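# Open both incubator doors fully and leave them open

## Task

Swing the incubator's outer door and then the glass inner door behind it fully open, so that both stay open without the robot holding them. It counts as failed if any flask ends up on the floor, if either door is slammed open or shut, or if the robot topples or finishes leaning.

## Robot and tools

ROBOT. The LinearBot has an omnidirectional base and a column about 1.75 m high. A carriage rides 1.0 m along the column (lift_m) and holds two identical arms, left and right, each with six joints and a two-finger gripper. Each arm base sits near 0.57 m + lift_m above the floor, and some carriage parts reach about 0.15 m lower. A hand reaches about 0.78 m from its shoulder but only about 0.38 m below the arm base. A hand is roughly 0.16 m long and 0.1 m wide, 0.14 m when open. Parked arm joints 1 to 6: 0, 0.05, 0.05, 1.45, 0, 0; with both parked the robot is about 0.95 m wide and 0.7 m long. Cameras: carriage_camera is fixed, facing ahead and tilted about 20 degrees down; left_wrist_camera and right_wrist_camera look out beyond the fingertips. The carriage camera and parked fingertips sit up to about 0.45 m above the arm bases. The wheel motors are weak (2 N m), so light pushes already trigger contact_stop. Loose objects may occasionally get a small nudge from outside.

FRAMES. Base frame: origin on the floor below the base centre, x forward, y left, z up. left_hand and right_hand are the midpoint between that hand's pads, in this frame. quat_wxyz rotates base axes into hand axes; hand z runs along the fingers, hand y is the opening direction; an upward-pointing hand with joints 1, 5, 6 at 0 reads (1, 0, 0, 0). The odometry frame is the base frame at scene start. base_odometry comes from wheel rotation only, so slip shows as travel; heading is positive leftward, -3.142 to 3.142. Hand readings can be off, more so at long reach.

execute_actions(actions, cameras). actions is a list holding one action or none (empty list: just report state and images). An action may contain base, joints or both; they start together and may finish at different times. base holds exactly one key, each a relative offset from where the base last reported itself in this scene, in the base frame: translate_m (metres, forward positive, -2 to 2), strafe_m (metres, left positive, -2 to 2), rotate_rad (radians, counter-clockwise positive, -6.3 to 6.3). joints is one object for both arms and the lift, keyed by joint name, with absolute targets: lift_m 0 to 1 m (tolerance 0.004); for each arm, prefix left_ or right_: joint1_rad -2.617 to 3.054 (yaw about vertical, 0 forward, positive left, ±0.02); joint2_rad 0 to 3.141 (shoulder: 0 upper arm level pointing back, 1.57 vertical, 3.14 level pointing forward, ±0.055); joint3_rad 0 to 3.141 (elbow, 0 folded, 3.14 straight, ±0.055); joint4_rad -1.57 to 1.57 (wrist pitch, 0 in line with forearm, positive tips fingertips up, ±0.04); joint5_rad -1.57 to 1.57 (wrist yaw, positive swings fingertips to the RIGHT, opposite to joint 1, ±0.02); joint6_rad -2.094 to 2.094 (roll about the finger axis, positive clockwise seen from the forearm, ±0.02); gripper_m 0 to 0.093 metres of pad gap (±0.004). One action runs at most 15 s. Anything you omit may still be driving toward an earlier target without status saying so. An unknown key or out-of-range number rejects the entire call with no motion. cameras: list of carriage_camera, left_wrist_camera, right_wrist_camera or all; omitted, null or ["all"] means every camera, [] means none; the pictures line gives image order. If a result reports a stop, any later execute_actions, wait or finished_scene calls in that same reply are skipped.

wait(seconds, 0 to 10): commands nothing, lets the scene run, returns state and images. zoom_image(camera, region): region is [x0, y0, x1, y1] in pixels with (0, 0) top-left, at most 504 by 504, from that camera's latest full image. finished_scene(scene): pass the current scene number; it ends the scene for good once the last command has been held and reports success. Replying with no tool call ends the run.

RESULT LINES. base_status and joint_status: done (for the base, wheels turned the commanded amount even if slipping; a 1 to 2 mm move may fall short yet say done); off_target (resting away from target, maybe still pushing); contact_stop or time_out (target dropped, holding where it stopped); joint command not followed, usually with a cause line (arm targets withheld because an arm would come within millimetres of itself or the other arm; named joints then read not_followed and may be retried on later actions; the gripper still moves); limit_stop_at_motor_heat. on_its_own lists uncommanded behaviour; held at gives the held target, not the position. motor_effort: percent of maximum, positive toward higher joint values, bracket is the peak of the last action; readings carry fixed bias and noise. Lift effort grows with load; if it keeps dropping while lowering, a hand is resting on something. drive_wheels (ignore sign) higher at rest than after a free move means the base is still pressing. Joint torques follow joint order, are nonzero in free air, and carry offset and noise. A holding gripper usually reads off_target. ARM HIT means an arm struck the robot hard. MOTOR HOT appears from 75 °C; at 90 °C that arm halts for 10 s; at 100 °C the arm goes limp and falls; both are OVER-TEMPERATURE FAULT lines. Outstretched arms heat quickly even unloaded.

CAUTIONS. The robot keeps running while you think, holding its last command. Contact stops come late or not at all; the base may roll about 0.3 m after an arm touches something, and arms have no contact stop, so a blocked arm presses and then snaps to its target once free. After a blocked drive, back off about 0.2 m (or turn back), twice if still pressing; such a move can stop spuriously, so retry it. The column can hit a table edge the base slips under; reversing into an edge can tip the robot. Tipping is likeliest with a high carriage, stretched arms, loads or pulling; no reading shows lean, only images. Keep arms from colliding or pressing on each other. Grippers give about 45 to 60 N per pad. Open doors gently, never let a flask fall, and make sure both doors stay open without support.

Each tool is called by a JSON object that holds its "method" and its "body".

## Session

{"method": "execute_actions", "body": {"actions": []}}

Scene clock: 0.00 s.
Joint torques (N m, as the arm reports them, + toward a larger angle): no reading
base_odometry: x=+0.000 y=+0.000 heading=+0.000 (m, m, rad; odometry frame)
base_status: not commanded
joint_positions: lift_m=+0.299 left_joint1_rad=-0.013 left_joint2_rad=+0.041 left_joint3_rad=+0.061 left_joint4_rad=+1.399 left_joint5_rad=-0.012 left_joint6_rad=+0.047 left_gripper_m=+0.094 right_joint1_rad=-0.005 right_joint2_rad=+0.070 right_joint3_rad=+0.039 right_joint4_rad=+1.459 right_joint5_rad=+0.000 right_joint6_rad=+0.036 right_gripper_m=+0.094
joint_status: not commanded
motor_effort: lift_m=+30 drive_wheels=-1 (%)
left_hand: x=+0.3222 y=+0.3402 z=+1.2883 quat_wxyz=(+0.997, -0.004, +0.076, +0.017) (m; base frame)
right_hand: x=+0.3234 y=-0.3389 z=+1.2838 quat_wxyz=(+0.997, +0.002, +0.072, +0.015) (m; base frame)
pictures: carriage_camera, left_wrist_camera, right_wrist_camera
Images, in order (width x height): carriage_camera 504x504, left_wrist_camera 504x504, right_wrist_camera 504x504.

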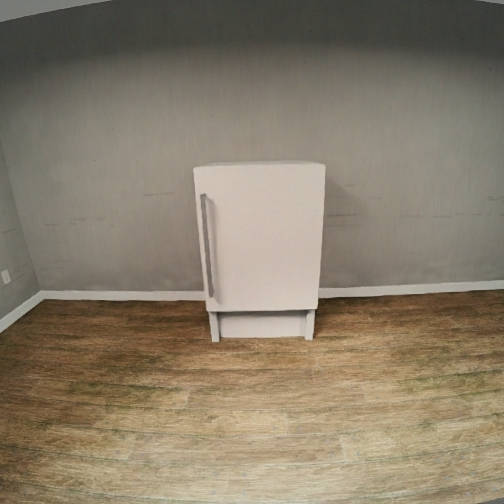

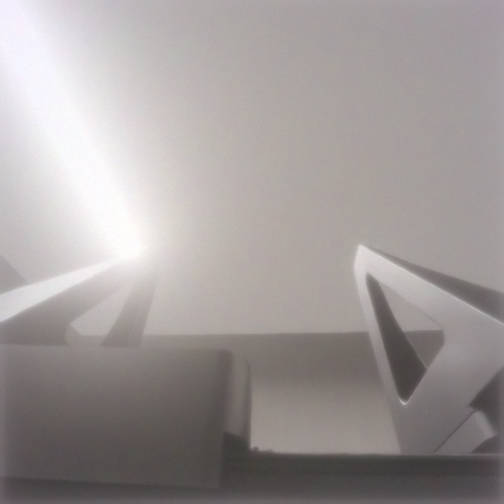

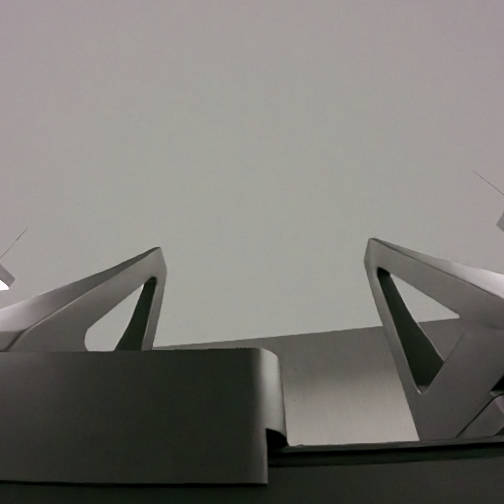

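{"method": "execute_actions", "body": {"actions": [{"base":{"translate_m":0.6},"joints":{"left_joint2_rad":1.2,"left_joint3_rad":1.0,"left_joint4_rad":0.2}}]}}

Scene clock: 6.00 s.
Joint torques (N m, as the arm reports them, + toward a larger angle): left_arm=[-0.25 -3.5  10.69  2.13 -0.03 -0.11] | right_arm=[ 0.01  4.42  6.62 -0.17 -0.06  0.1 ]
base_odometry: x=+0.600 y=+0.000 heading=+0.000 (m, m, rad; odometry frame)
base_status: done
joint_positions: lift_m=+0.299 left_joint1_rad=-0.013 left_joint2_rad=+1.189 left_joint3_rad=+0.977 left_joint4_rad=+0.202 left_joint5_rad=-0.012 left_joint6_rad=+0.047 left_gripper_m=+0.094 right_joint1_rad=-0.005 right_joint2_rad=+0.070 right_joint3_rad=+0.039 right_joint4_rad=+1.458 right_joint5_rad=+0.000 right_joint6_rad=+0.036 right_gripper_m=+0.094
joint_status: all done
motor_effort: lift_m=+30(28) drive_wheels=-3(26) (%)
left_hand: x=+0.7045 y=+0.3351 z=+1.2192 quat_wxyz=(+0.703, +0.017, +0.710, +0.016) (m; base frame)
right_hand: x=+0.3235 y=-0.3389 z=+1.2838 quat_wxyz=(+0.997, +0.002, +0.072, +0.015) (m; base frame)
pictures: carriage_camera, left_wrist_camera, right_wrist_camera
Images, in order (width x height): carriage_camera 504x504, left_wrist_camera 504x504, right_wrist_camera 504x504.

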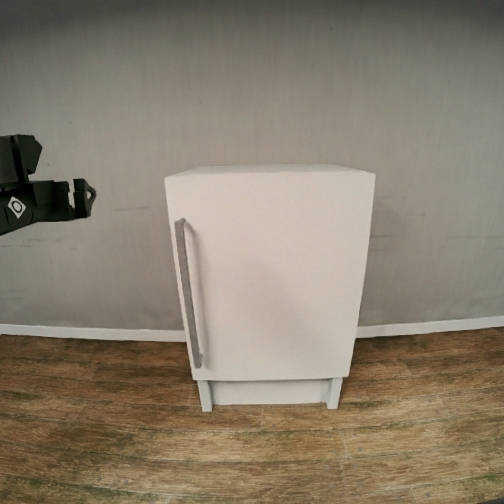

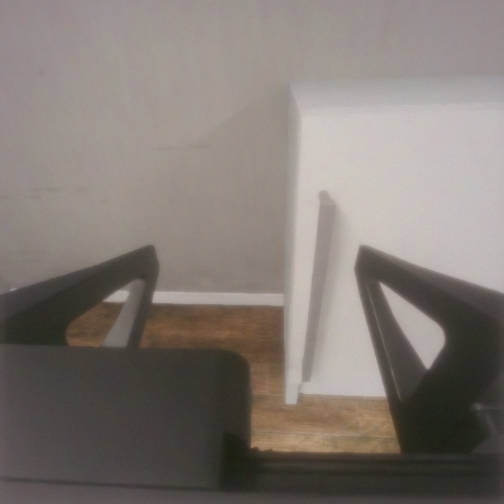

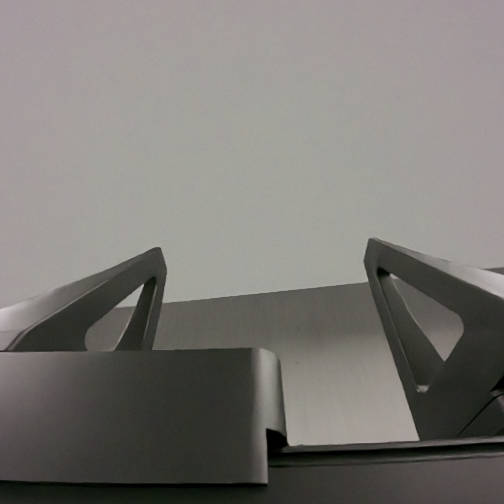

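{"method": "execute_actions", "body": {"actions": [{"base":{"strafe_m":0.62},"joints":{"lift_m":0.0,"left_joint2_rad":0.05,"left_joint3_rad":0.05,"left_joint4_rad":1.45,"right_joint2_rad":1.2,"right_joint3_rad":1.0,"right_joint4_rad":0.2}}]}}

{"method": "execute_actions", "body": {"actions": [{"base":{"translate_m":0.25}}]}}

Scene clock: 13.73 s.
Joint torques (N m, as the arm reports them, + toward a larger angle): left_arm=[-0.06  2.57  4.37 -0.2  -0.04 -0.11] | right_arm=[ 0.07 -4.36 10.72  2.43 -0.05  0.09]
base_odometry: x=+0.601 y=+0.620 heading=-0.001 (m, m, rad; odometry frame)
base_status: done
joint_positions: lift_m=+0.000 left_joint1_rad=-0.013 left_joint2_rad=+0.064 left_joint3_rad=+0.073 left_joint4_rad=+1.453 left_joint5_rad=-0.012 left_joint6_rad=+0.047 left_gripper_m=+0.094 right_joint1_rad=-0.005 right_joint2_rad=+1.195 right_joint3_rad=+0.979 right_joint4_rad=+0.199 right_joint5_rad=+0.000 right_joint6_rad=+0.036 right_gripper_m=+0.094
joint_status: all done
motor_effort: lift_m=+27(25) drive_wheels=-4(23) (%)
left_hand: x=+0.3128 y=+0.3403 z=+0.9940 quat_wxyz=(+0.998, -0.004, +0.055, +0.017) (m; base frame)
right_hand: x=+0.7061 y=-0.3409 z=+0.9180 quat_wxyz=(+0.701, +0.015, +0.713, +0.011) (m; base frame)
pictures: carriage_camera, left_wrist_camera, right_wrist_camera
Images, in order (width x height): carriage_camera 504x504, left_wrist_camera 504x504, right_wrist_camera 504x504.

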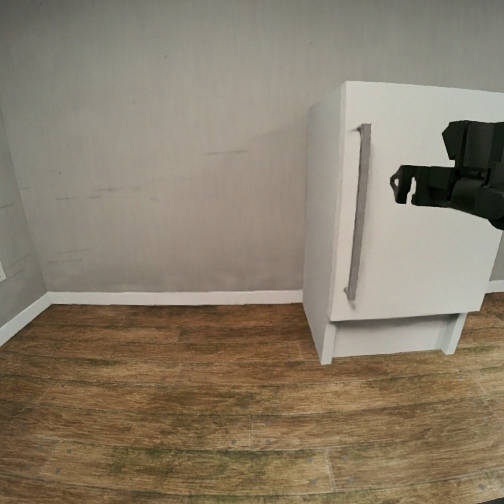

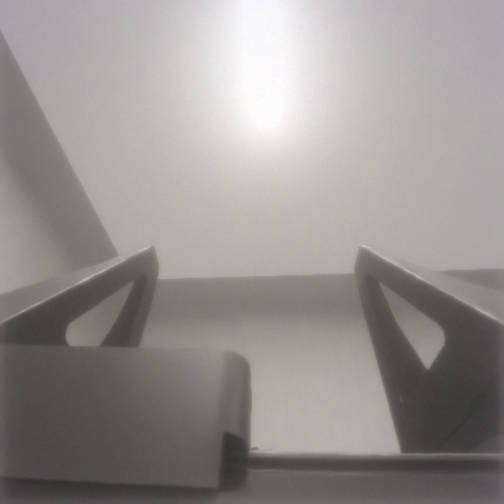

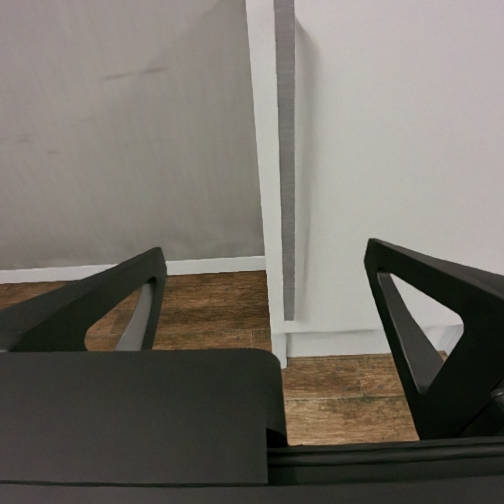

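Scene clock: 16.13 s.
Joint torques (N m, as the arm reports them, + toward a larger angle): left_arm=[-0.07  2.55  4.43 -0.19 -0.03 -0.1 ] | right_arm=[ 0.02 -4.42 10.75  2.4  -0.04  0.09]
base_odometry: x=+0.851 y=+0.620 heading=+0.000 (m, m, rad; odometry frame)
base_status: done
joint_positions: lift_m=+0.000 left_joint1_rad=-0.013 left_joint2_rad=+0.064 left_joint3_rad=+0.073 left_joint4_rad=+1.452 left_joint5_rad=-0.012 left_joint6_rad=+0.047 left_gripper_m=+0.094 right_joint1_rad=-0.005 right_joint2_rad=+1.195 right_joint3_rad=+0.979 right_joint4_rad=+0.202 right_joint5_rad=+0.000 right_joint6_rad=+0.036 right_gripper_m=+0.094
joint_status: not commanded
motor_effort: lift_m=+26(27) drive_wheels=-6(21) (%)
left_hand: x=+0.3132 y=+0.3403 z=+0.9939 quat_wxyz=(+0.998, -0.004, +0.056, +0.017) (m; base frame)
right_hand: x=+0.7061 y=-0.3409 z=+0.9188 quat_wxyz=(+0.702, +0.015, +0.712, +0.011) (m; base frame)
pictures: carriage_camera, left_wrist_camera, right_wrist_camera
Images, in order (width x height): carriage_camera 504x504, left_wrist_camera 504x504, right_wrist_camera 504x504.

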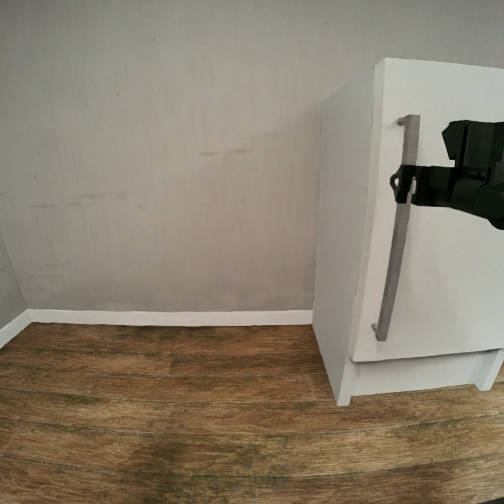

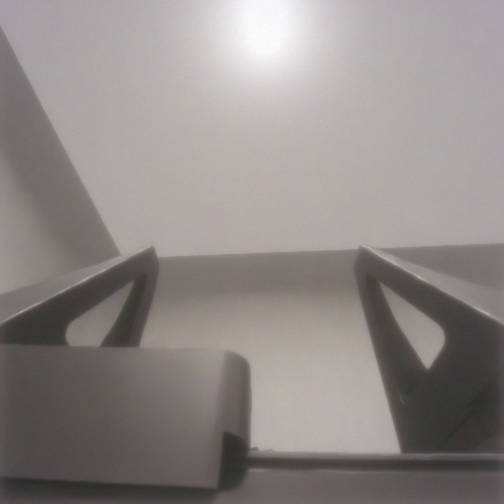

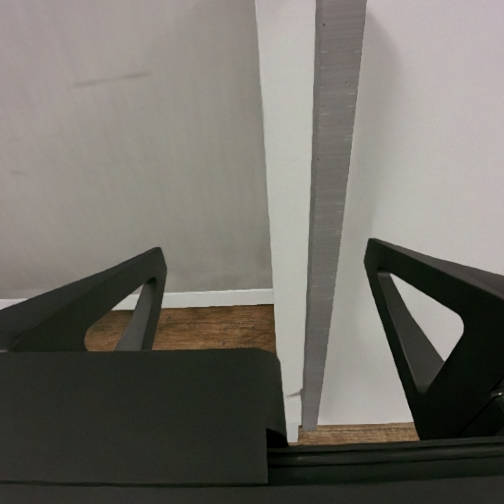

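{"method": "execute_actions", "body": {"actions": [{"base":{"strafe_m":-0.045}}], "cameras": ["right_wrist_camera"]}}

{"method": "execute_actions", "body": {"actions": [{"base":{"translate_m":0.05}}], "cameras": ["right_wrist_camera","carriage_camera"]}}

Scene clock: 19.40 s.
Joint torques (N m, as the arm reports them, + toward a larger angle): left_arm=[-0.06  2.45  4.53 -0.21 -0.03 -0.1 ] | right_arm=[ 0.07 -4.44 10.63  2.39 -0.05  0.09]
base_odometry: x=+0.851 y=+0.575 heading=+0.001 (m, m, rad; odometry frame)
base_status: done
joint_positions: lift_m=+0.000 left_joint1_rad=-0.013 left_joint2_rad=+0.064 left_joint3_rad=+0.073 left_joint4_rad=+1.452 left_joint5_rad=-0.012 left_joint6_rad=+0.047 left_gripper_m=+0.094 right_joint1_rad=-0.005 right_joint2_rad=+1.195 right_joint3_rad=+0.979 right_joint4_rad=+0.202 right_joint5_rad=+0.000 right_joint6_rad=+0.036 right_gripper_m=+0.094
joint_status: not commanded
motor_effort: lift_m=+27(28) drive_wheels=-3(19) (%)
left_hand: x=+0.3131 y=+0.3403 z=+0.9939 quat_wxyz=(+0.998, -0.004, +0.055, +0.017) (m; base frame)
right_hand: x=+0.7061 y=-0.3409 z=+0.9189 quat_wxyz=(+0.702, +0.015, +0.712, +0.011) (m; base frame)
pictures: right_wrist_camera
Images, in order (width x height): right_wrist_camera 504x504.

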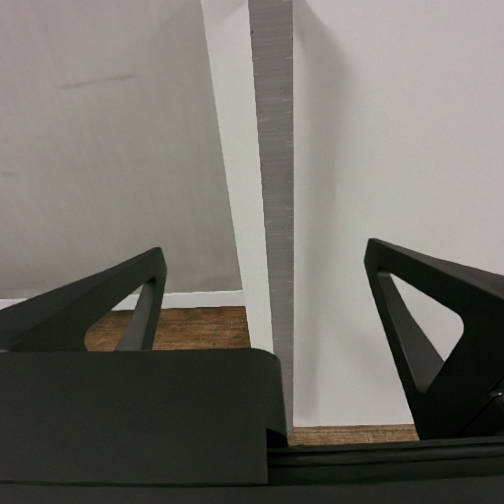

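Scene clock: 20.67 s.
Joint torques (N m, as the arm reports them, + toward a larger angle): left_arm=[-0.06  2.57  4.4  -0.19 -0.04 -0.1 ] | right_arm=[ 0.01 -4.39 10.64  2.36 -0.05  0.09]
base_odometry: x=+0.901 y=+0.575 heading=+0.000 (m, m, rad; odometry frame)
base_status: done
joint_positions: lift_m=+0.000 left_joint1_rad=-0.013 left_joint2_rad=+0.064 left_joint3_rad=+0.073 left_joint4_rad=+1.452 left_joint5_rad=-0.012 left_joint6_rad=+0.047 left_gripper_m=+0.094 right_joint1_rad=-0.005 right_joint2_rad=+1.195 right_joint3_rad=+0.979 right_joint4_rad=+0.204 right_joint5_rad=+0.000 right_joint6_rad=+0.036 right_gripper_m=+0.094
joint_status: not commanded
motor_effort: lift_m=+27(27) drive_wheels=-6(19) (%)
left_hand: x=+0.3131 y=+0.3403 z=+0.9939 quat_wxyz=(+0.998, -0.004, +0.055, +0.017) (m; base frame)
right_hand: x=+0.7061 y=-0.3409 z=+0.9193 quat_wxyz=(+0.703, +0.015, +0.711, +0.011) (m; base frame)
pictures: carriage_camera, right_wrist_camera
Images, in order (width x height): carriage_camera 504x504, right_wrist_camera 504x504.

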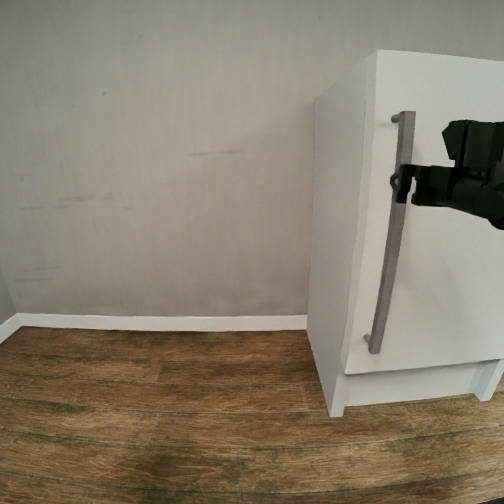

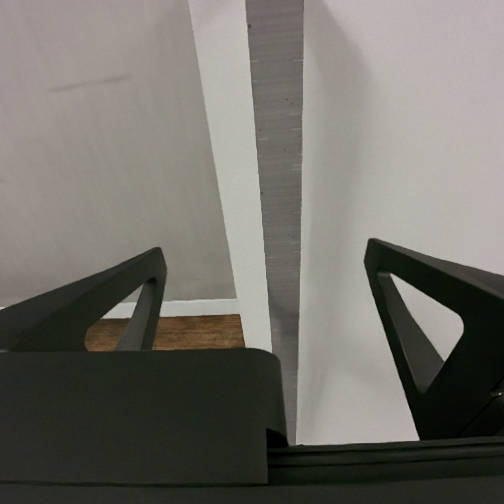

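{"method": "execute_actions", "body": {"actions": [{"base":{"translate_m":0.075}}], "cameras": ["right_wrist_camera","carriage_camera"]}}

{"method": "execute_actions", "body": {"actions": [{"joints":{"right_gripper_m":0.0}}], "cameras": ["right_wrist_camera"]}}

Scene clock: 25.00 s.
Joint torques (N m, as the arm reports them, + toward a larger angle): left_arm=[ 0.    2.53  4.3  -0.25 -0.03 -0.09] | right_arm=[ 0.03 -4.27 10.63  2.37 -0.05  0.09]
base_odometry: x=+0.976 y=+0.575 heading=-0.001 (m, m, rad; odometry frame)
base_status: done
joint_positions: lift_m=+0.000 left_joint1_rad=-0.013 left_joint2_rad=+0.064 left_joint3_rad=+0.073 left_joint4_rad=+1.452 left_joint5_rad=-0.012 left_joint6_rad=+0.047 left_gripper_m=+0.094 right_joint1_rad=-0.005 right_joint2_rad=+1.195 right_joint3_rad=+0.979 right_joint4_rad=+0.204 right_joint5_rad=+0.000 right_joint6_rad=+0.036 right_gripper_m=+0.094
joint_status: not commanded
motor_effort: lift_m=+26(27) drive_wheels=-6(23) (%)
left_hand: x=+0.3132 y=+0.3403 z=+0.9939 quat_wxyz=(+0.998, -0.004, +0.056, +0.017) (m; base frame)
right_hand: x=+0.7061 y=-0.3409 z=+0.9193 quat_wxyz=(+0.703, +0.015, +0.711, +0.011) (m; base frame)
pictures: carriage_camera, right_wrist_camera
Images, in order (width x height): carriage_camera 504x504, right_wrist_camera 504x504.

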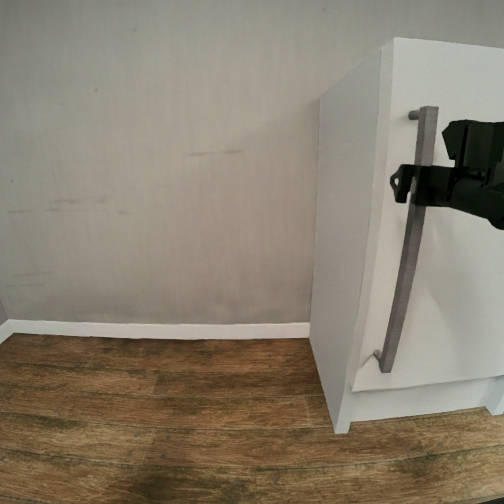

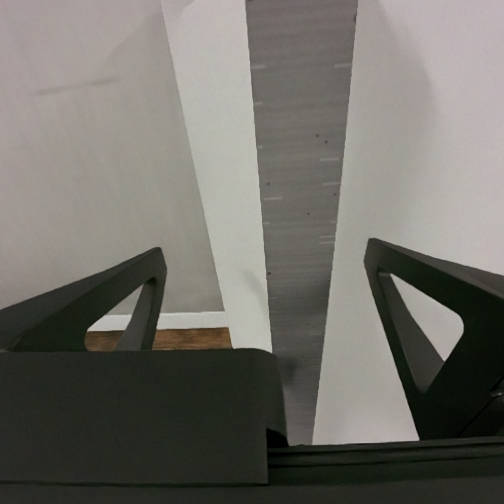

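Scene clock: 25.73 s.
Joint torques (N m, as the arm reports them, + toward a larger angle): left_arm=[-0.11  2.42  4.36 -0.16 -0.06 -0.1 ] | right_arm=[ 1.18 -4.4  10.63  2.35 -0.37  0.26]
base_odometry: x=+0.976 y=+0.575 heading=-0.001 (m, m, rad; odometry frame)
base_status: not commanded
joint_positions: lift_m=+0.000 left_joint1_rad=-0.013 left_joint2_rad=+0.064 left_joint3_rad=+0.073 left_joint4_rad=+1.452 left_joint5_rad=-0.012 left_joint6_rad=+0.047 left_gripper_m=+0.094 right_joint1_rad=-0.023 right_joint2_rad=+1.196 right_joint3_rad=+0.979 right_joint4_rad=+0.205 right_joint5_rad=+0.029 right_joint6_rad=+0.019 right_gripper_m=+0.024
joint_status: right_gripper_m off_target (ended at +0.024, target +0.000)
motor_effort: lift_m=+28(26) drive_wheels=-6(7) (%)
left_hand: x=+0.3132 y=+0.3403 z=+0.9939 quat_wxyz=(+0.998, -0.004, +0.056, +0.017) (m; base frame)
right_hand: x=+0.7059 y=-0.3533 z=+0.9194 quat_wxyz=(+0.703, +0.025, +0.711, -0.012) (m; base frame)
pictures: right_wrist_camera
Images, in order (width x height): right_wrist_camera 504x504.

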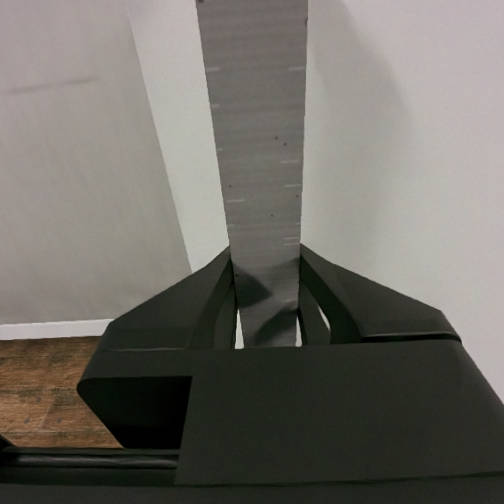

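{"method": "execute_actions", "body": {"actions": [{"base":{"translate_m":-0.12},"joints":{"right_joint1_rad":-0.05,"right_joint5_rad":-0.2}}], "cameras": ["carriage_camera"]}}

Scene clock: 29.33 s.
Joint torques (N m, as the arm reports them, + toward a larger angle): left_arm=[-0.07  2.39  4.45 -0.15 -0.03 -0.1 ] | right_arm=[ 4.25 -7.46  8.28  2.35 -1.05  0.36]
base_odometry: x=+0.856 y=+0.574 heading=-0.001 (m, m, rad; odometry frame)
base_status: done
joint_positions: lift_m=+0.000 left_joint1_rad=-0.013 left_joint2_rad=+0.064 left_joint3_rad=+0.073 left_joint4_rad=+1.449 left_joint5_rad=-0.012 left_joint6_rad=+0.047 left_gripper_m=+0.094 right_joint1_rad=-0.112 right_joint2_rad=+1.231 right_joint3_rad=+1.008 right_joint4_rad=+0.206 right_joint5_rad=-0.108 right_joint6_rad=+0.008 right_gripper_m=+0.026
joint_status: right_joint1_rad off_target (ended at -0.112, target -0.050); right_joint5_rad off_target (ended at -0.108, target -0.200)
motor_effort: lift_m=+28(28) drive_wheels=-10(37) (%)
left_hand: x=+0.3138 y=+0.3403 z=+0.9938 quat_wxyz=(+0.998, -0.004, +0.057, +0.017) (m; base frame)
right_hand: x=+0.7134 y=-0.3681 z=+0.9196 quat_wxyz=(+0.701, +0.005, +0.713, +0.002) (m; base frame)
pictures: carriage_camera
Images, in order (width x height): carriage_camera 504x504.

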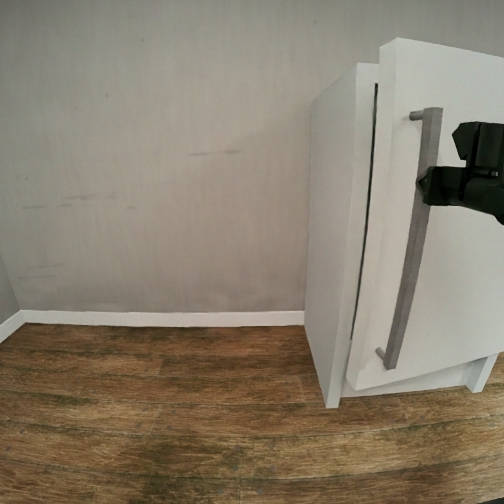

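{"method": "execute_actions", "body": {"actions": [{"base":{"translate_m":-0.17},"joints":{"right_joint1_rad":-0.4,"right_joint5_rad":-0.45}}], "cameras": ["carriage_camera"]}}

Scene clock: 33.77 s.
Joint torques (N m, as the arm reports them, + toward a larger angle): left_arm=[-0.1   2.38  4.31 -0.09 -0.03 -0.1 ] | right_arm=[ 1.83 -6.47  8.21  2.5  -0.69  0.36]
base_odometry: x=+0.686 y=+0.574 heading=-0.001 (m, m, rad; odometry frame)
base_status: done
joint_positions: lift_m=+0.000 left_joint1_rad=-0.013 left_joint2_rad=+0.064 left_joint3_rad=+0.073 left_joint4_rad=+1.448 left_joint5_rad=-0.012 left_joint6_rad=+0.047 left_gripper_m=+0.094 right_joint1_rad=-0.427 right_joint2_rad=+1.220 right_joint3_rad=+1.008 right_joint4_rad=+0.186 right_joint5_rad=-0.388 right_joint6_rad=+0.009 right_gripper_m=+0.029
joint_status: right_joint1_rad off_target (ended at -0.427, target -0.400); right_joint5_rad off_target (ended at -0.389, target -0.450)
motor_effort: lift_m=+28(26) drive_wheels=+3(23) (%)
left_hand: x=+0.3140 y=+0.3403 z=+0.9938 quat_wxyz=(+0.998, -0.004, +0.057, +0.017) (m; base frame)
right_hand: x=+0.6890 y=-0.4511 z=+0.9198 quat_wxyz=(+0.699, +0.020, +0.715, -0.007) (m; base frame)
pictures: carriage_camera
Images, in order (width x height): carriage_camera 504x504.

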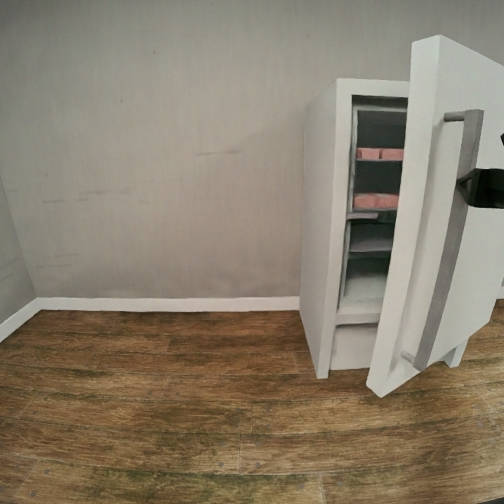

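{"method": "execute_actions", "body": {"actions": [{"joints":{"right_gripper_m":0.093}}], "cameras": ["carriage_camera"]}}

{"method": "execute_actions", "body": {"actions": [{"base":{"translate_m":-0.12}}], "cameras": ["carriage_camera"]}}

{"method": "execute_actions", "body": {"actions": [{"joints":{"right_gripper_m":0.0,"right_joint1_rad":0.25,"right_joint5_rad":0.25}}], "cameras": ["carriage_camera"]}}

Scene clock: 39.57 s.
Joint torques (N m, as the arm reports them, + toward a larger angle): left_arm=[-0.1   2.48  4.4  -0.18 -0.03 -0.09] | right_arm=[ 0.36 -5.88  8.19  2.38 -0.09  0.21]
base_odometry: x=+0.686 y=+0.574 heading=-0.001 (m, m, rad; odometry frame)
base_status: not commanded
joint_positions: lift_m=+0.000 left_joint1_rad=-0.013 left_joint2_rad=+0.064 left_joint3_rad=+0.073 left_joint4_rad=+1.449 left_joint5_rad=-0.012 left_joint6_rad=+0.047 left_gripper_m=+0.094 right_joint1_rad=-0.406 right_joint2_rad=+1.214 right_joint3_rad=+1.008 right_joint4_rad=+0.197 right_joint5_rad=-0.440 right_joint6_rad=+0.027 right_gripper_m=+0.093
joint_status: all done
on_its_own: right_joint1_rad moved +0.021 to your old target -0.400; right_joint5_rad moved -0.052 to your old target -0.450
motor_effort: lift_m=+27(26) drive_wheels=+1(3) (%)
left_hand: x=+0.3139 y=+0.3403 z=+0.9938 quat_wxyz=(+0.998, -0.004, +0.057, +0.017) (m; base frame)
right_hand: x=+0.6900 y=-0.4330 z=+0.9244 quat_wxyz=(+0.704, -0.001, +0.710, +0.023) (m; base frame)
pictures: carriage_camera
Images, in order (width x height): carriage_camera 504x504.

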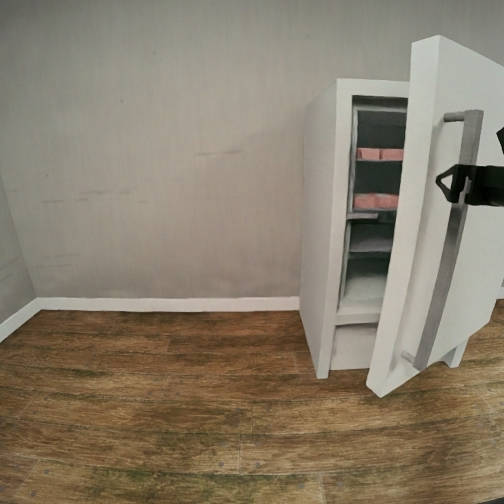

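Scene clock: 41.33 s.
Joint torques (N m, as the arm reports them, + toward a larger angle): left_arm=[-0.07  2.4   4.24 -0.23 -0.02 -0.1 ] | right_arm=[ 0.53 -5.93  8.23  2.33 -0.11  0.18]
base_odometry: x=+0.566 y=+0.574 heading=-0.001 (m, m, rad; odometry frame)
base_status: done
joint_positions: lift_m=+0.000 left_joint1_rad=-0.013 left_joint2_rad=+0.064 left_joint3_rad=+0.073 left_joint4_rad=+1.449 left_joint5_rad=-0.012 left_joint6_rad=+0.047 left_gripper_m=+0.094 right_joint1_rad=-0.406 right_joint2_rad=+1.214 right_joint3_rad=+1.008 right_joint4_rad=+0.200 right_joint5_rad=-0.442 right_joint6_rad=+0.027 right_gripper_m=+0.093
joint_status: not commanded
motor_effort: lift_m=+28(27) drive_wheels=-3(22) (%)
left_hand: x=+0.3139 y=+0.3403 z=+0.9938 quat_wxyz=(+0.998, -0.004, +0.057, +0.017) (m; base frame)
right_hand: x=+0.6900 y=-0.4326 z=+0.9251 quat_wxyz=(+0.705, -0.002, +0.709, +0.023) (m; base frame)
pictures: carriage_camera
Images, in order (width x height): carriage_camera 504x504.

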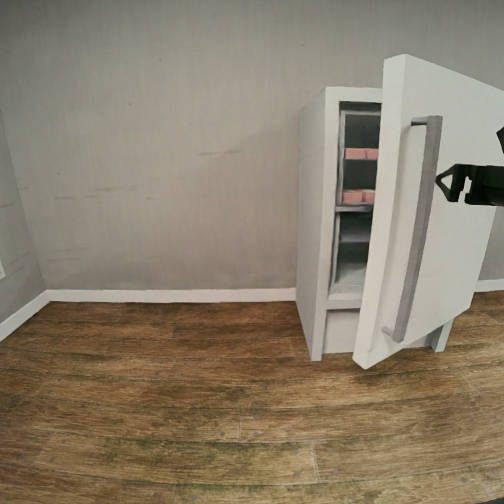

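Scene clock: 42.57 s.
Joint torques (N m, as the arm reports them, + toward a larger angle): left_arm=[-0.09  2.47  4.57 -0.16 -0.01 -0.11] | right_arm=[ 0.12 -5.97  8.25  2.38  0.09  0.17]
base_odometry: x=+0.566 y=+0.574 heading=-0.001 (m, m, rad; odometry frame)
base_status: not commanded
joint_positions: lift_m=+0.000 left_joint1_rad=-0.013 left_joint2_rad=+0.064 left_joint3_rad=+0.073 left_joint4_rad=+1.449 left_joint5_rad=-0.012 left_joint6_rad=+0.047 left_gripper_m=+0.094 right_joint1_rad=+0.249 right_joint2_rad=+1.214 right_joint3_rad=+1.008 right_joint4_rad=+0.200 right_joint5_rad=+0.241 right_joint6_rad=+0.028 right_gripper_m=+0.000
joint_status: all done
motor_effort: lift_m=+27(29) drive_wheels=-3(4) (%)
left_hand: x=+0.3139 y=+0.3403 z=+0.9938 quat_wxyz=(+0.998, -0.004, +0.057, +0.017) (m; base frame)
right_hand: x=+0.7030 y=-0.2749 z=+0.9251 quat_wxyz=(+0.705, +0.007, +0.709, +0.012) (m; base frame)
pictures: carriage_camera
Images, in order (width x height): carriage_camera 504x504.

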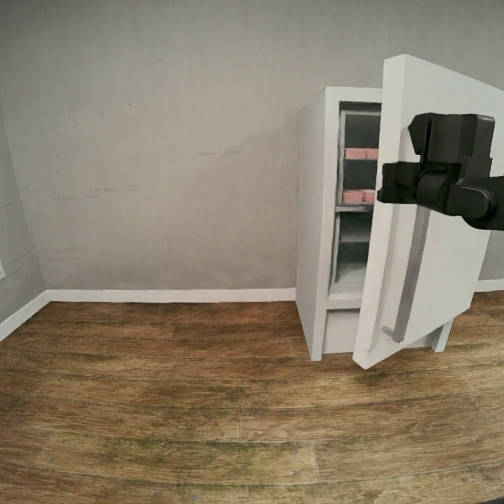

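{"method": "execute_actions", "body": {"actions": [{"base":{"translate_m":0.3},"joints":{"right_joint1_rad":0.5,"right_joint5_rad":0.5}}], "cameras": ["carriage_camera","right_wrist_camera"]}}

{"method": "execute_actions", "body": {"actions": [{"base":{"rotate_rad":-0.5},"joints":{"right_joint5_rad":0.9}}], "cameras": ["carriage_camera","right_wrist_camera"]}}

Scene clock: 49.10 s.
Joint torques (N m, as the arm reports them, + toward a larger angle): left_arm=[-0.07  2.51  4.4  -0.16 -0.03 -0.1 ] | right_arm=[ 0.04 -5.85  8.15  2.3   0.03  0.17]
base_odometry: x=+0.866 y=+0.573 heading=-0.002 (m, m, rad; odometry frame)
base_status: done
joint_positions: lift_m=+0.000 left_joint1_rad=-0.013 left_joint2_rad=+0.064 left_joint3_rad=+0.073 left_joint4_rad=+1.449 left_joint5_rad=-0.012 left_joint6_rad=+0.047 left_gripper_m=+0.094 right_joint1_rad=+0.500 right_joint2_rad=+1.213 right_joint3_rad=+1.008 right_joint4_rad=+0.202 right_joint5_rad=+0.492 right_joint6_rad=+0.028 right_gripper_m=+0.000
joint_status: all done
motor_effort: lift_m=+26(27) drive_wheels=-5(34) (%)
left_hand: x=+0.3138 y=+0.3403 z=+0.9938 quat_wxyz=(+0.998, -0.004, +0.057, +0.017) (m; base frame)
right_hand: x=+0.6794 y=-0.2160 z=+0.9262 quat_wxyz=(+0.706, +0.007, +0.708, +0.012) (m; base frame)
pictures: carriage_camera, right_wrist_camera
Images, in order (width x height): carriage_camera 504x504, right_wrist_camera 504x504.

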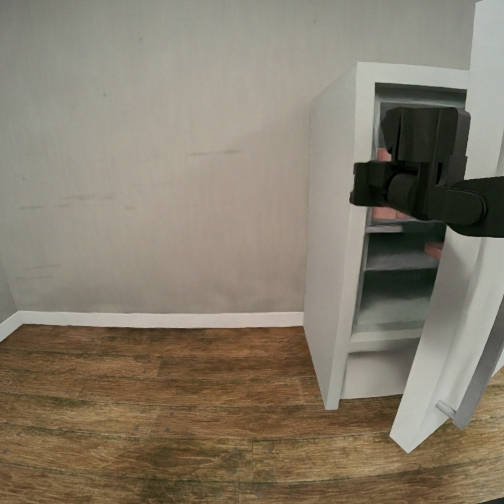

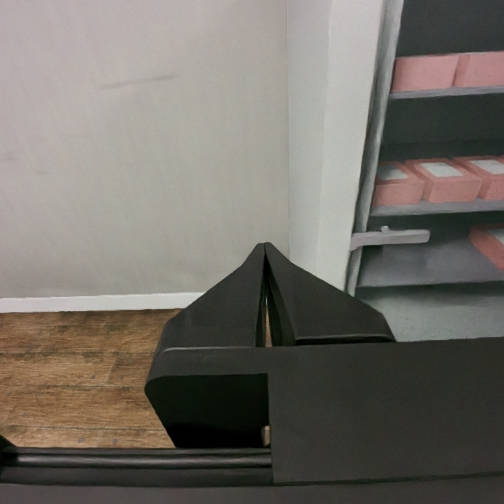

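Scene clock: 51.37 s.
Joint torques (N m, as the arm reports them, + toward a larger angle): left_arm=[-0.09  2.56  4.39 -0.1  -0.03 -0.1 ] | right_arm=[-0.47 -3.81  8.99  2.03 -0.12 -0.01]
base_odometry: x=+0.866 y=+0.573 heading=-0.501 (m, m, rad; odometry frame)
base_status: done
joint_positions: lift_m=+0.000 left_joint1_rad=-0.013 left_joint2_rad=+0.064 left_joint3_rad=+0.073 left_joint4_rad=+1.449 left_joint5_rad=-0.012 left_joint6_rad=+0.047 left_gripper_m=+0.094 right_joint1_rad=+0.507 right_joint2_rad=+1.191 right_joint3_rad=+0.995 right_joint4_rad=+0.204 right_joint5_rad=+0.910 right_joint6_rad=+0.045 right_gripper_m=+0.000
joint_status: all done
motor_effort: lift_m=+28(26) drive_wheels=+9(38) (%)
left_hand: x=+0.3137 y=+0.3403 z=+0.9938 quat_wxyz=(+0.998, -0.004, +0.057, +0.017) (m; base frame)
right_hand: x=+0.6598 y=-0.2858 z=+0.9286 quat_wxyz=(+0.698, +0.159, +0.687, -0.124) (m; base frame)
pictures: carriage_camera, right_wrist_camera
Images, in order (width x height): carriage_camera 504x504, right_wrist_camera 504x504.

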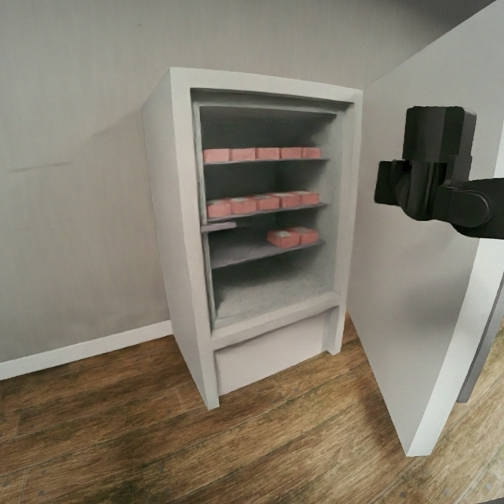

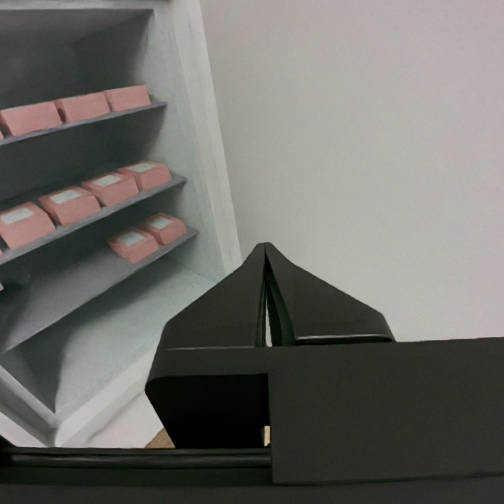

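{"method": "execute_actions", "body": {"actions": [{"base":{"translate_m":0.2},"joints":{"right_joint5_rad":0.9}}], "cameras": ["carriage_camera"]}}

{"method": "execute_actions", "body": {"actions": [{"base":{"rotate_rad":-0.5},"joints":{"right_joint5_rad":0.5}}], "cameras": ["carriage_camera"]}}

Scene clock: 55.83 s.
Joint torques (N m, as the arm reports them, + toward a larger angle): left_arm=[-0.05  2.49  4.42 -0.17 -0.03 -0.1 ] | right_arm=[-0.44 -3.58  9.08  2.01 -0.13  0.01]
base_odometry: x=+1.042 y=+0.477 heading=-0.502 (m, m, rad; odometry frame)
base_status: done
joint_positions: lift_m=+0.000 left_joint1_rad=-0.013 left_joint2_rad=+0.064 left_joint3_rad=+0.073 left_joint4_rad=+1.450 left_joint5_rad=-0.012 left_joint6_rad=+0.047 left_gripper_m=+0.094 right_joint1_rad=+0.507 right_joint2_rad=+1.191 right_joint3_rad=+0.995 right_joint4_rad=+0.205 right_joint5_rad=+0.907 right_joint6_rad=+0.044 right_gripper_m=+0.000
joint_status: all done
motor_effort: lift_m=+27(27) drive_wheels=-9(24) (%)
left_hand: x=+0.3134 y=+0.3403 z=+0.9939 quat_wxyz=(+0.998, -0.004, +0.056, +0.017) (m; base frame)
right_hand: x=+0.6601 y=-0.2853 z=+0.9286 quat_wxyz=(+0.698, +0.158, +0.687, -0.123) (m; base frame)
pictures: carriage_camera
Images, in order (width x height): carriage_camera 504x504.

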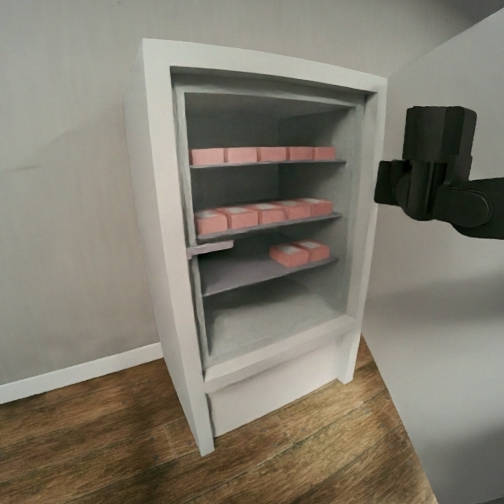

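Scene clock: 57.70 s.
Joint torques (N m, as the arm reports them, + toward a larger angle): left_arm=[-0.03  2.52  4.45 -0.18 -0.04 -0.1 ] | right_arm=[-0.25 -5.    9.29  2.3   0.02  0.11]
base_odometry: x=+1.042 y=+0.477 heading=-1.001 (m, m, rad; odometry frame)
base_status: done
joint_positions: lift_m=+0.000 left_joint1_rad=-0.013 left_joint2_rad=+0.064 left_joint3_rad=+0.073 left_joint4_rad=+1.450 left_joint5_rad=-0.012 left_joint6_rad=+0.047 left_gripper_m=+0.094 right_joint1_rad=+0.504 right_joint2_rad=+1.204 right_joint3_rad=+0.995 right_joint4_rad=+0.200 right_joint5_rad=+0.493 right_joint6_rad=+0.034 right_gripper_m=+0.000
joint_status: all done
motor_effort: lift_m=+27(27) drive_wheels=+10(30) (%)
left_hand: x=+0.3135 y=+0.3403 z=+0.9939 quat_wxyz=(+0.998, -0.004, +0.056, +0.017) (m; base frame)
right_hand: x=+0.6769 y=-0.2156 z=+0.9230 quat_wxyz=(+0.704, +0.007, +0.710, +0.014) (m; base frame)
pictures: carriage_camera
Images, in order (width x height): carriage_camera 504x504.

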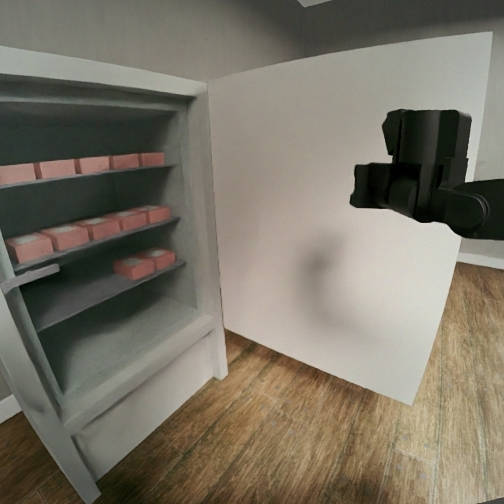

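{"method": "execute_actions", "body": {"actions": [{"base":{"rotate_rad":-0.57},"joints":{"right_joint1_rad":0,"right_joint2_rad":0.05,"right_joint3_rad":0.05,"right_joint4_rad":1.45,"right_joint5_rad":0,"left_gripper_m":0,"left_joint1_rad":-0.3,"left_joint2_rad":1.0,"left_joint3_rad":0.8,"left_joint4_rad":0.2}}], "cameras": ["carriage_camera"]}}

{"method": "execute_actions", "body": {"actions": [{"base":{"translate_m":0.25}}], "cameras": ["carriage_camera"]}}

Scene clock: 65.63 s.
Joint torques (N m, as the arm reports them, + toward a larger angle): left_arm=[-0.67 -2.44 10.72  2.06 -0.03 -0.11] | right_arm=[-0.35  3.68  4.52 -0.34 -0.16  0.12]
base_odometry: x=+1.042 y=+0.477 heading=-1.570 (m, m, rad; odometry frame)
base_status: done
joint_positions: lift_m=+0.000 left_joint1_rad=-0.293 left_joint2_rad=+0.997 left_joint3_rad=+0.778 left_joint4_rad=+0.203 left_joint5_rad=-0.012 left_joint6_rad=+0.047 left_gripper_m=+0.001 right_joint1_rad=+0.005 right_joint2_rad=+0.061 right_joint3_rad=+0.072 right_joint4_rad=+1.458 right_joint5_rad=+0.009 right_joint6_rad=+0.034 right_gripper_m=+0.000
joint_status: all done
motor_effort: lift_m=+28(27) drive_wheels=+9(35) (%)
left_hand: x=+0.6443 y=+0.2322 z=+0.8936 quat_wxyz=(+0.697, +0.117, +0.703, -0.082) (m; base frame)
right_hand: x=+0.3109 y=-0.3401 z=+0.9938 quat_wxyz=(+0.998, +0.005, +0.051, +0.019) (m; base frame)
pictures: carriage_camera
Images, in order (width x height): carriage_camera 504x504.

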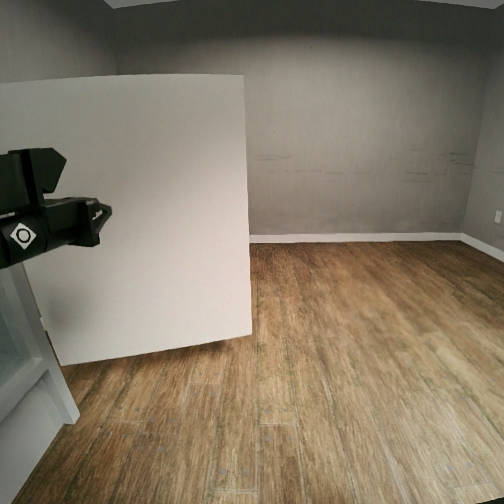

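Scene clock: 68.03 s.
Joint torques (N m, as the arm reports them, + toward a larger angle): left_arm=[-0.64 -2.39 10.79  2.1  -0.01 -0.11] | right_arm=[-0.33  3.74  4.49 -0.3  -0.14  0.11]
base_odometry: x=+1.042 y=+0.227 heading=-1.571 (m, m, rad; odometry frame)
base_status: done
joint_positions: lift_m=+0.000 left_joint1_rad=-0.293 left_joint2_rad=+0.997 left_joint3_rad=+0.778 left_joint4_rad=+0.205 left_joint5_rad=-0.012 left_joint6_rad=+0.047 left_gripper_m=+0.001 right_joint1_rad=+0.005 right_joint2_rad=+0.061 right_joint3_rad=+0.072 right_joint4_rad=+1.454 right_joint5_rad=+0.007 right_joint6_rad=+0.034 right_gripper_m=+0.000
joint_status: not commanded
motor_effort: lift_m=+27(27) drive_wheels=-9(25) (%)
left_hand: x=+0.6443 y=+0.2322 z=+0.8939 quat_wxyz=(+0.697, +0.116, +0.703, -0.082) (m; base frame)
right_hand: x=+0.3119 y=-0.3399 z=+0.9937 quat_wxyz=(+0.998, +0.005, +0.053, +0.019) (m; base frame)
pictures: carriage_camera
Images, in order (width x height): carriage_camera 504x504.

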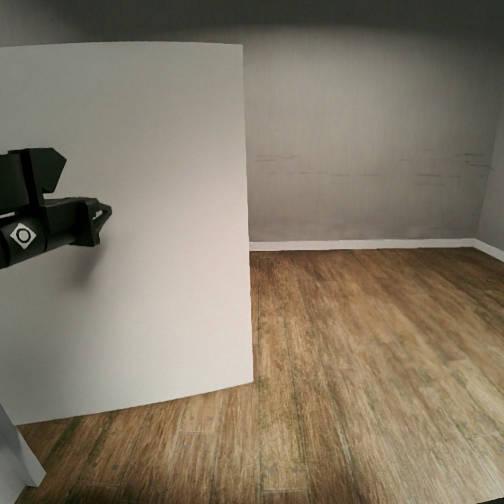

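Door coasted past 90°.

{"method": "execute_actions", "body": {"actions": [{"base":{"translate_m":0.15}}], "cameras": ["carriage_camera"]}}

{"method": "execute_actions", "body": {"actions": [{"base":{"translate_m":0.1}}], "cameras": ["carriage_camera"]}}

Scene clock: 71.50 s.
Joint torques (N m, as the arm reports them, + toward a larger angle): left_arm=[ 0.61 -1.41 10.58  2.21 -0.65 -0.11] | right_arm=[-0.34  3.71  4.43 -0.21 -0.14  0.12]
base_odometry: x=+1.041 y=+0.077 heading=-1.574 (m, m, rad; odometry frame)
base_status: translate_m contact_stop (by the wheels' count: +0.150 of +0.150)
joint_positions: lift_m=+0.000 left_joint1_rad=-0.310 left_joint2_rad=+0.984 left_joint3_rad=+0.778 left_joint4_rad=+0.193 left_joint5_rad=+0.061 left_joint6_rad=+0.047 left_gripper_m=+0.000 right_joint1_rad=+0.005 right_joint2_rad=+0.061 right_joint3_rad=+0.072 right_joint4_rad=+1.451 right_joint5_rad=+0.006 right_joint6_rad=+0.034 right_gripper_m=+0.000
joint_status: not commanded
motor_effort: lift_m=+27(28) drive_wheels=+8(25) (%)
left_hand: x=+0.6354 y=+0.2154 z=+0.8959 quat_wxyz=(+0.693, +0.147, +0.696, -0.114) (m; base frame)
right_hand: x=+0.3126 y=-0.3397 z=+0.9937 quat_wxyz=(+0.998, +0.004, +0.055, +0.019) (m; base frame)
pictures: carriage_camera
Images, in order (width x height): carriage_camera 504x504.

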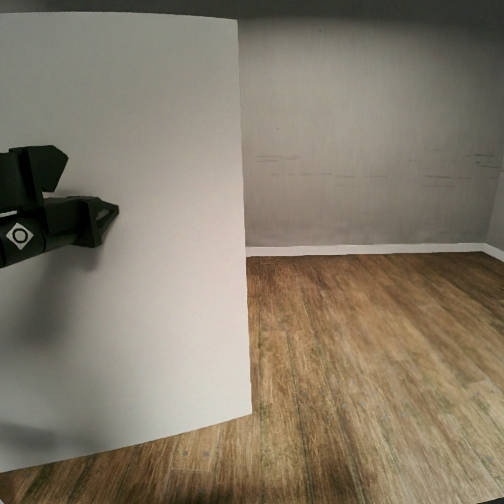

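not run: a stop came earlier in this reply.

{"method": "execute_actions", "body": {"actions": [{"base":{"translate_m":0.06},"joints":{"left_joint5_rad":-0.2}}], "cameras": ["carriage_camera"]}}

Scene clock: 74.00 s.
Joint torques (N m, as the arm reports them, + toward a larger angle): left_arm=[ 6.17  4.94 10.65  2.91 -3.69 -0.11] | right_arm=[-0.33  3.75  4.53 -0.25 -0.13  0.11]
base_odometry: x=+1.041 y=+0.018 heading=-1.575 (m, m, rad; odometry frame)
base_status: done
joint_positions: lift_m=+0.000 left_joint1_rad=-0.371 left_joint2_rad=+0.900 left_joint3_rad=+0.778 left_joint4_rad=+0.108 left_joint5_rad=+0.240 left_joint6_rad=+0.047 left_gripper_m=+0.000 right_joint1_rad=+0.005 right_joint2_rad=+0.061 right_joint3_rad=+0.072 right_joint4_rad=+1.451 right_joint5_rad=+0.006 right_joint6_rad=+0.034 right_gripper_m=+0.000
joint_status: left_joint5_rad off_target (ended at +0.240, target -0.200)
motor_effort: lift_m=+27(27) drive_wheels=+21(44) (%)
left_hand: x=+0.5940 y=+0.1748 z=+0.9035 quat_wxyz=(+0.674, +0.229, +0.674, -0.196) (m; base frame)
right_hand: x=+0.3127 y=-0.3397 z=+0.9937 quat_wxyz=(+0.998, +0.004, +0.055, +0.019) (m; base frame)
pictures: carriage_camera
Images, in order (width x height): carriage_camera 504x504.

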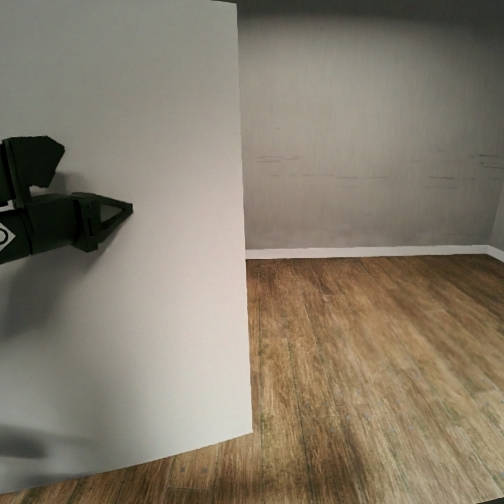

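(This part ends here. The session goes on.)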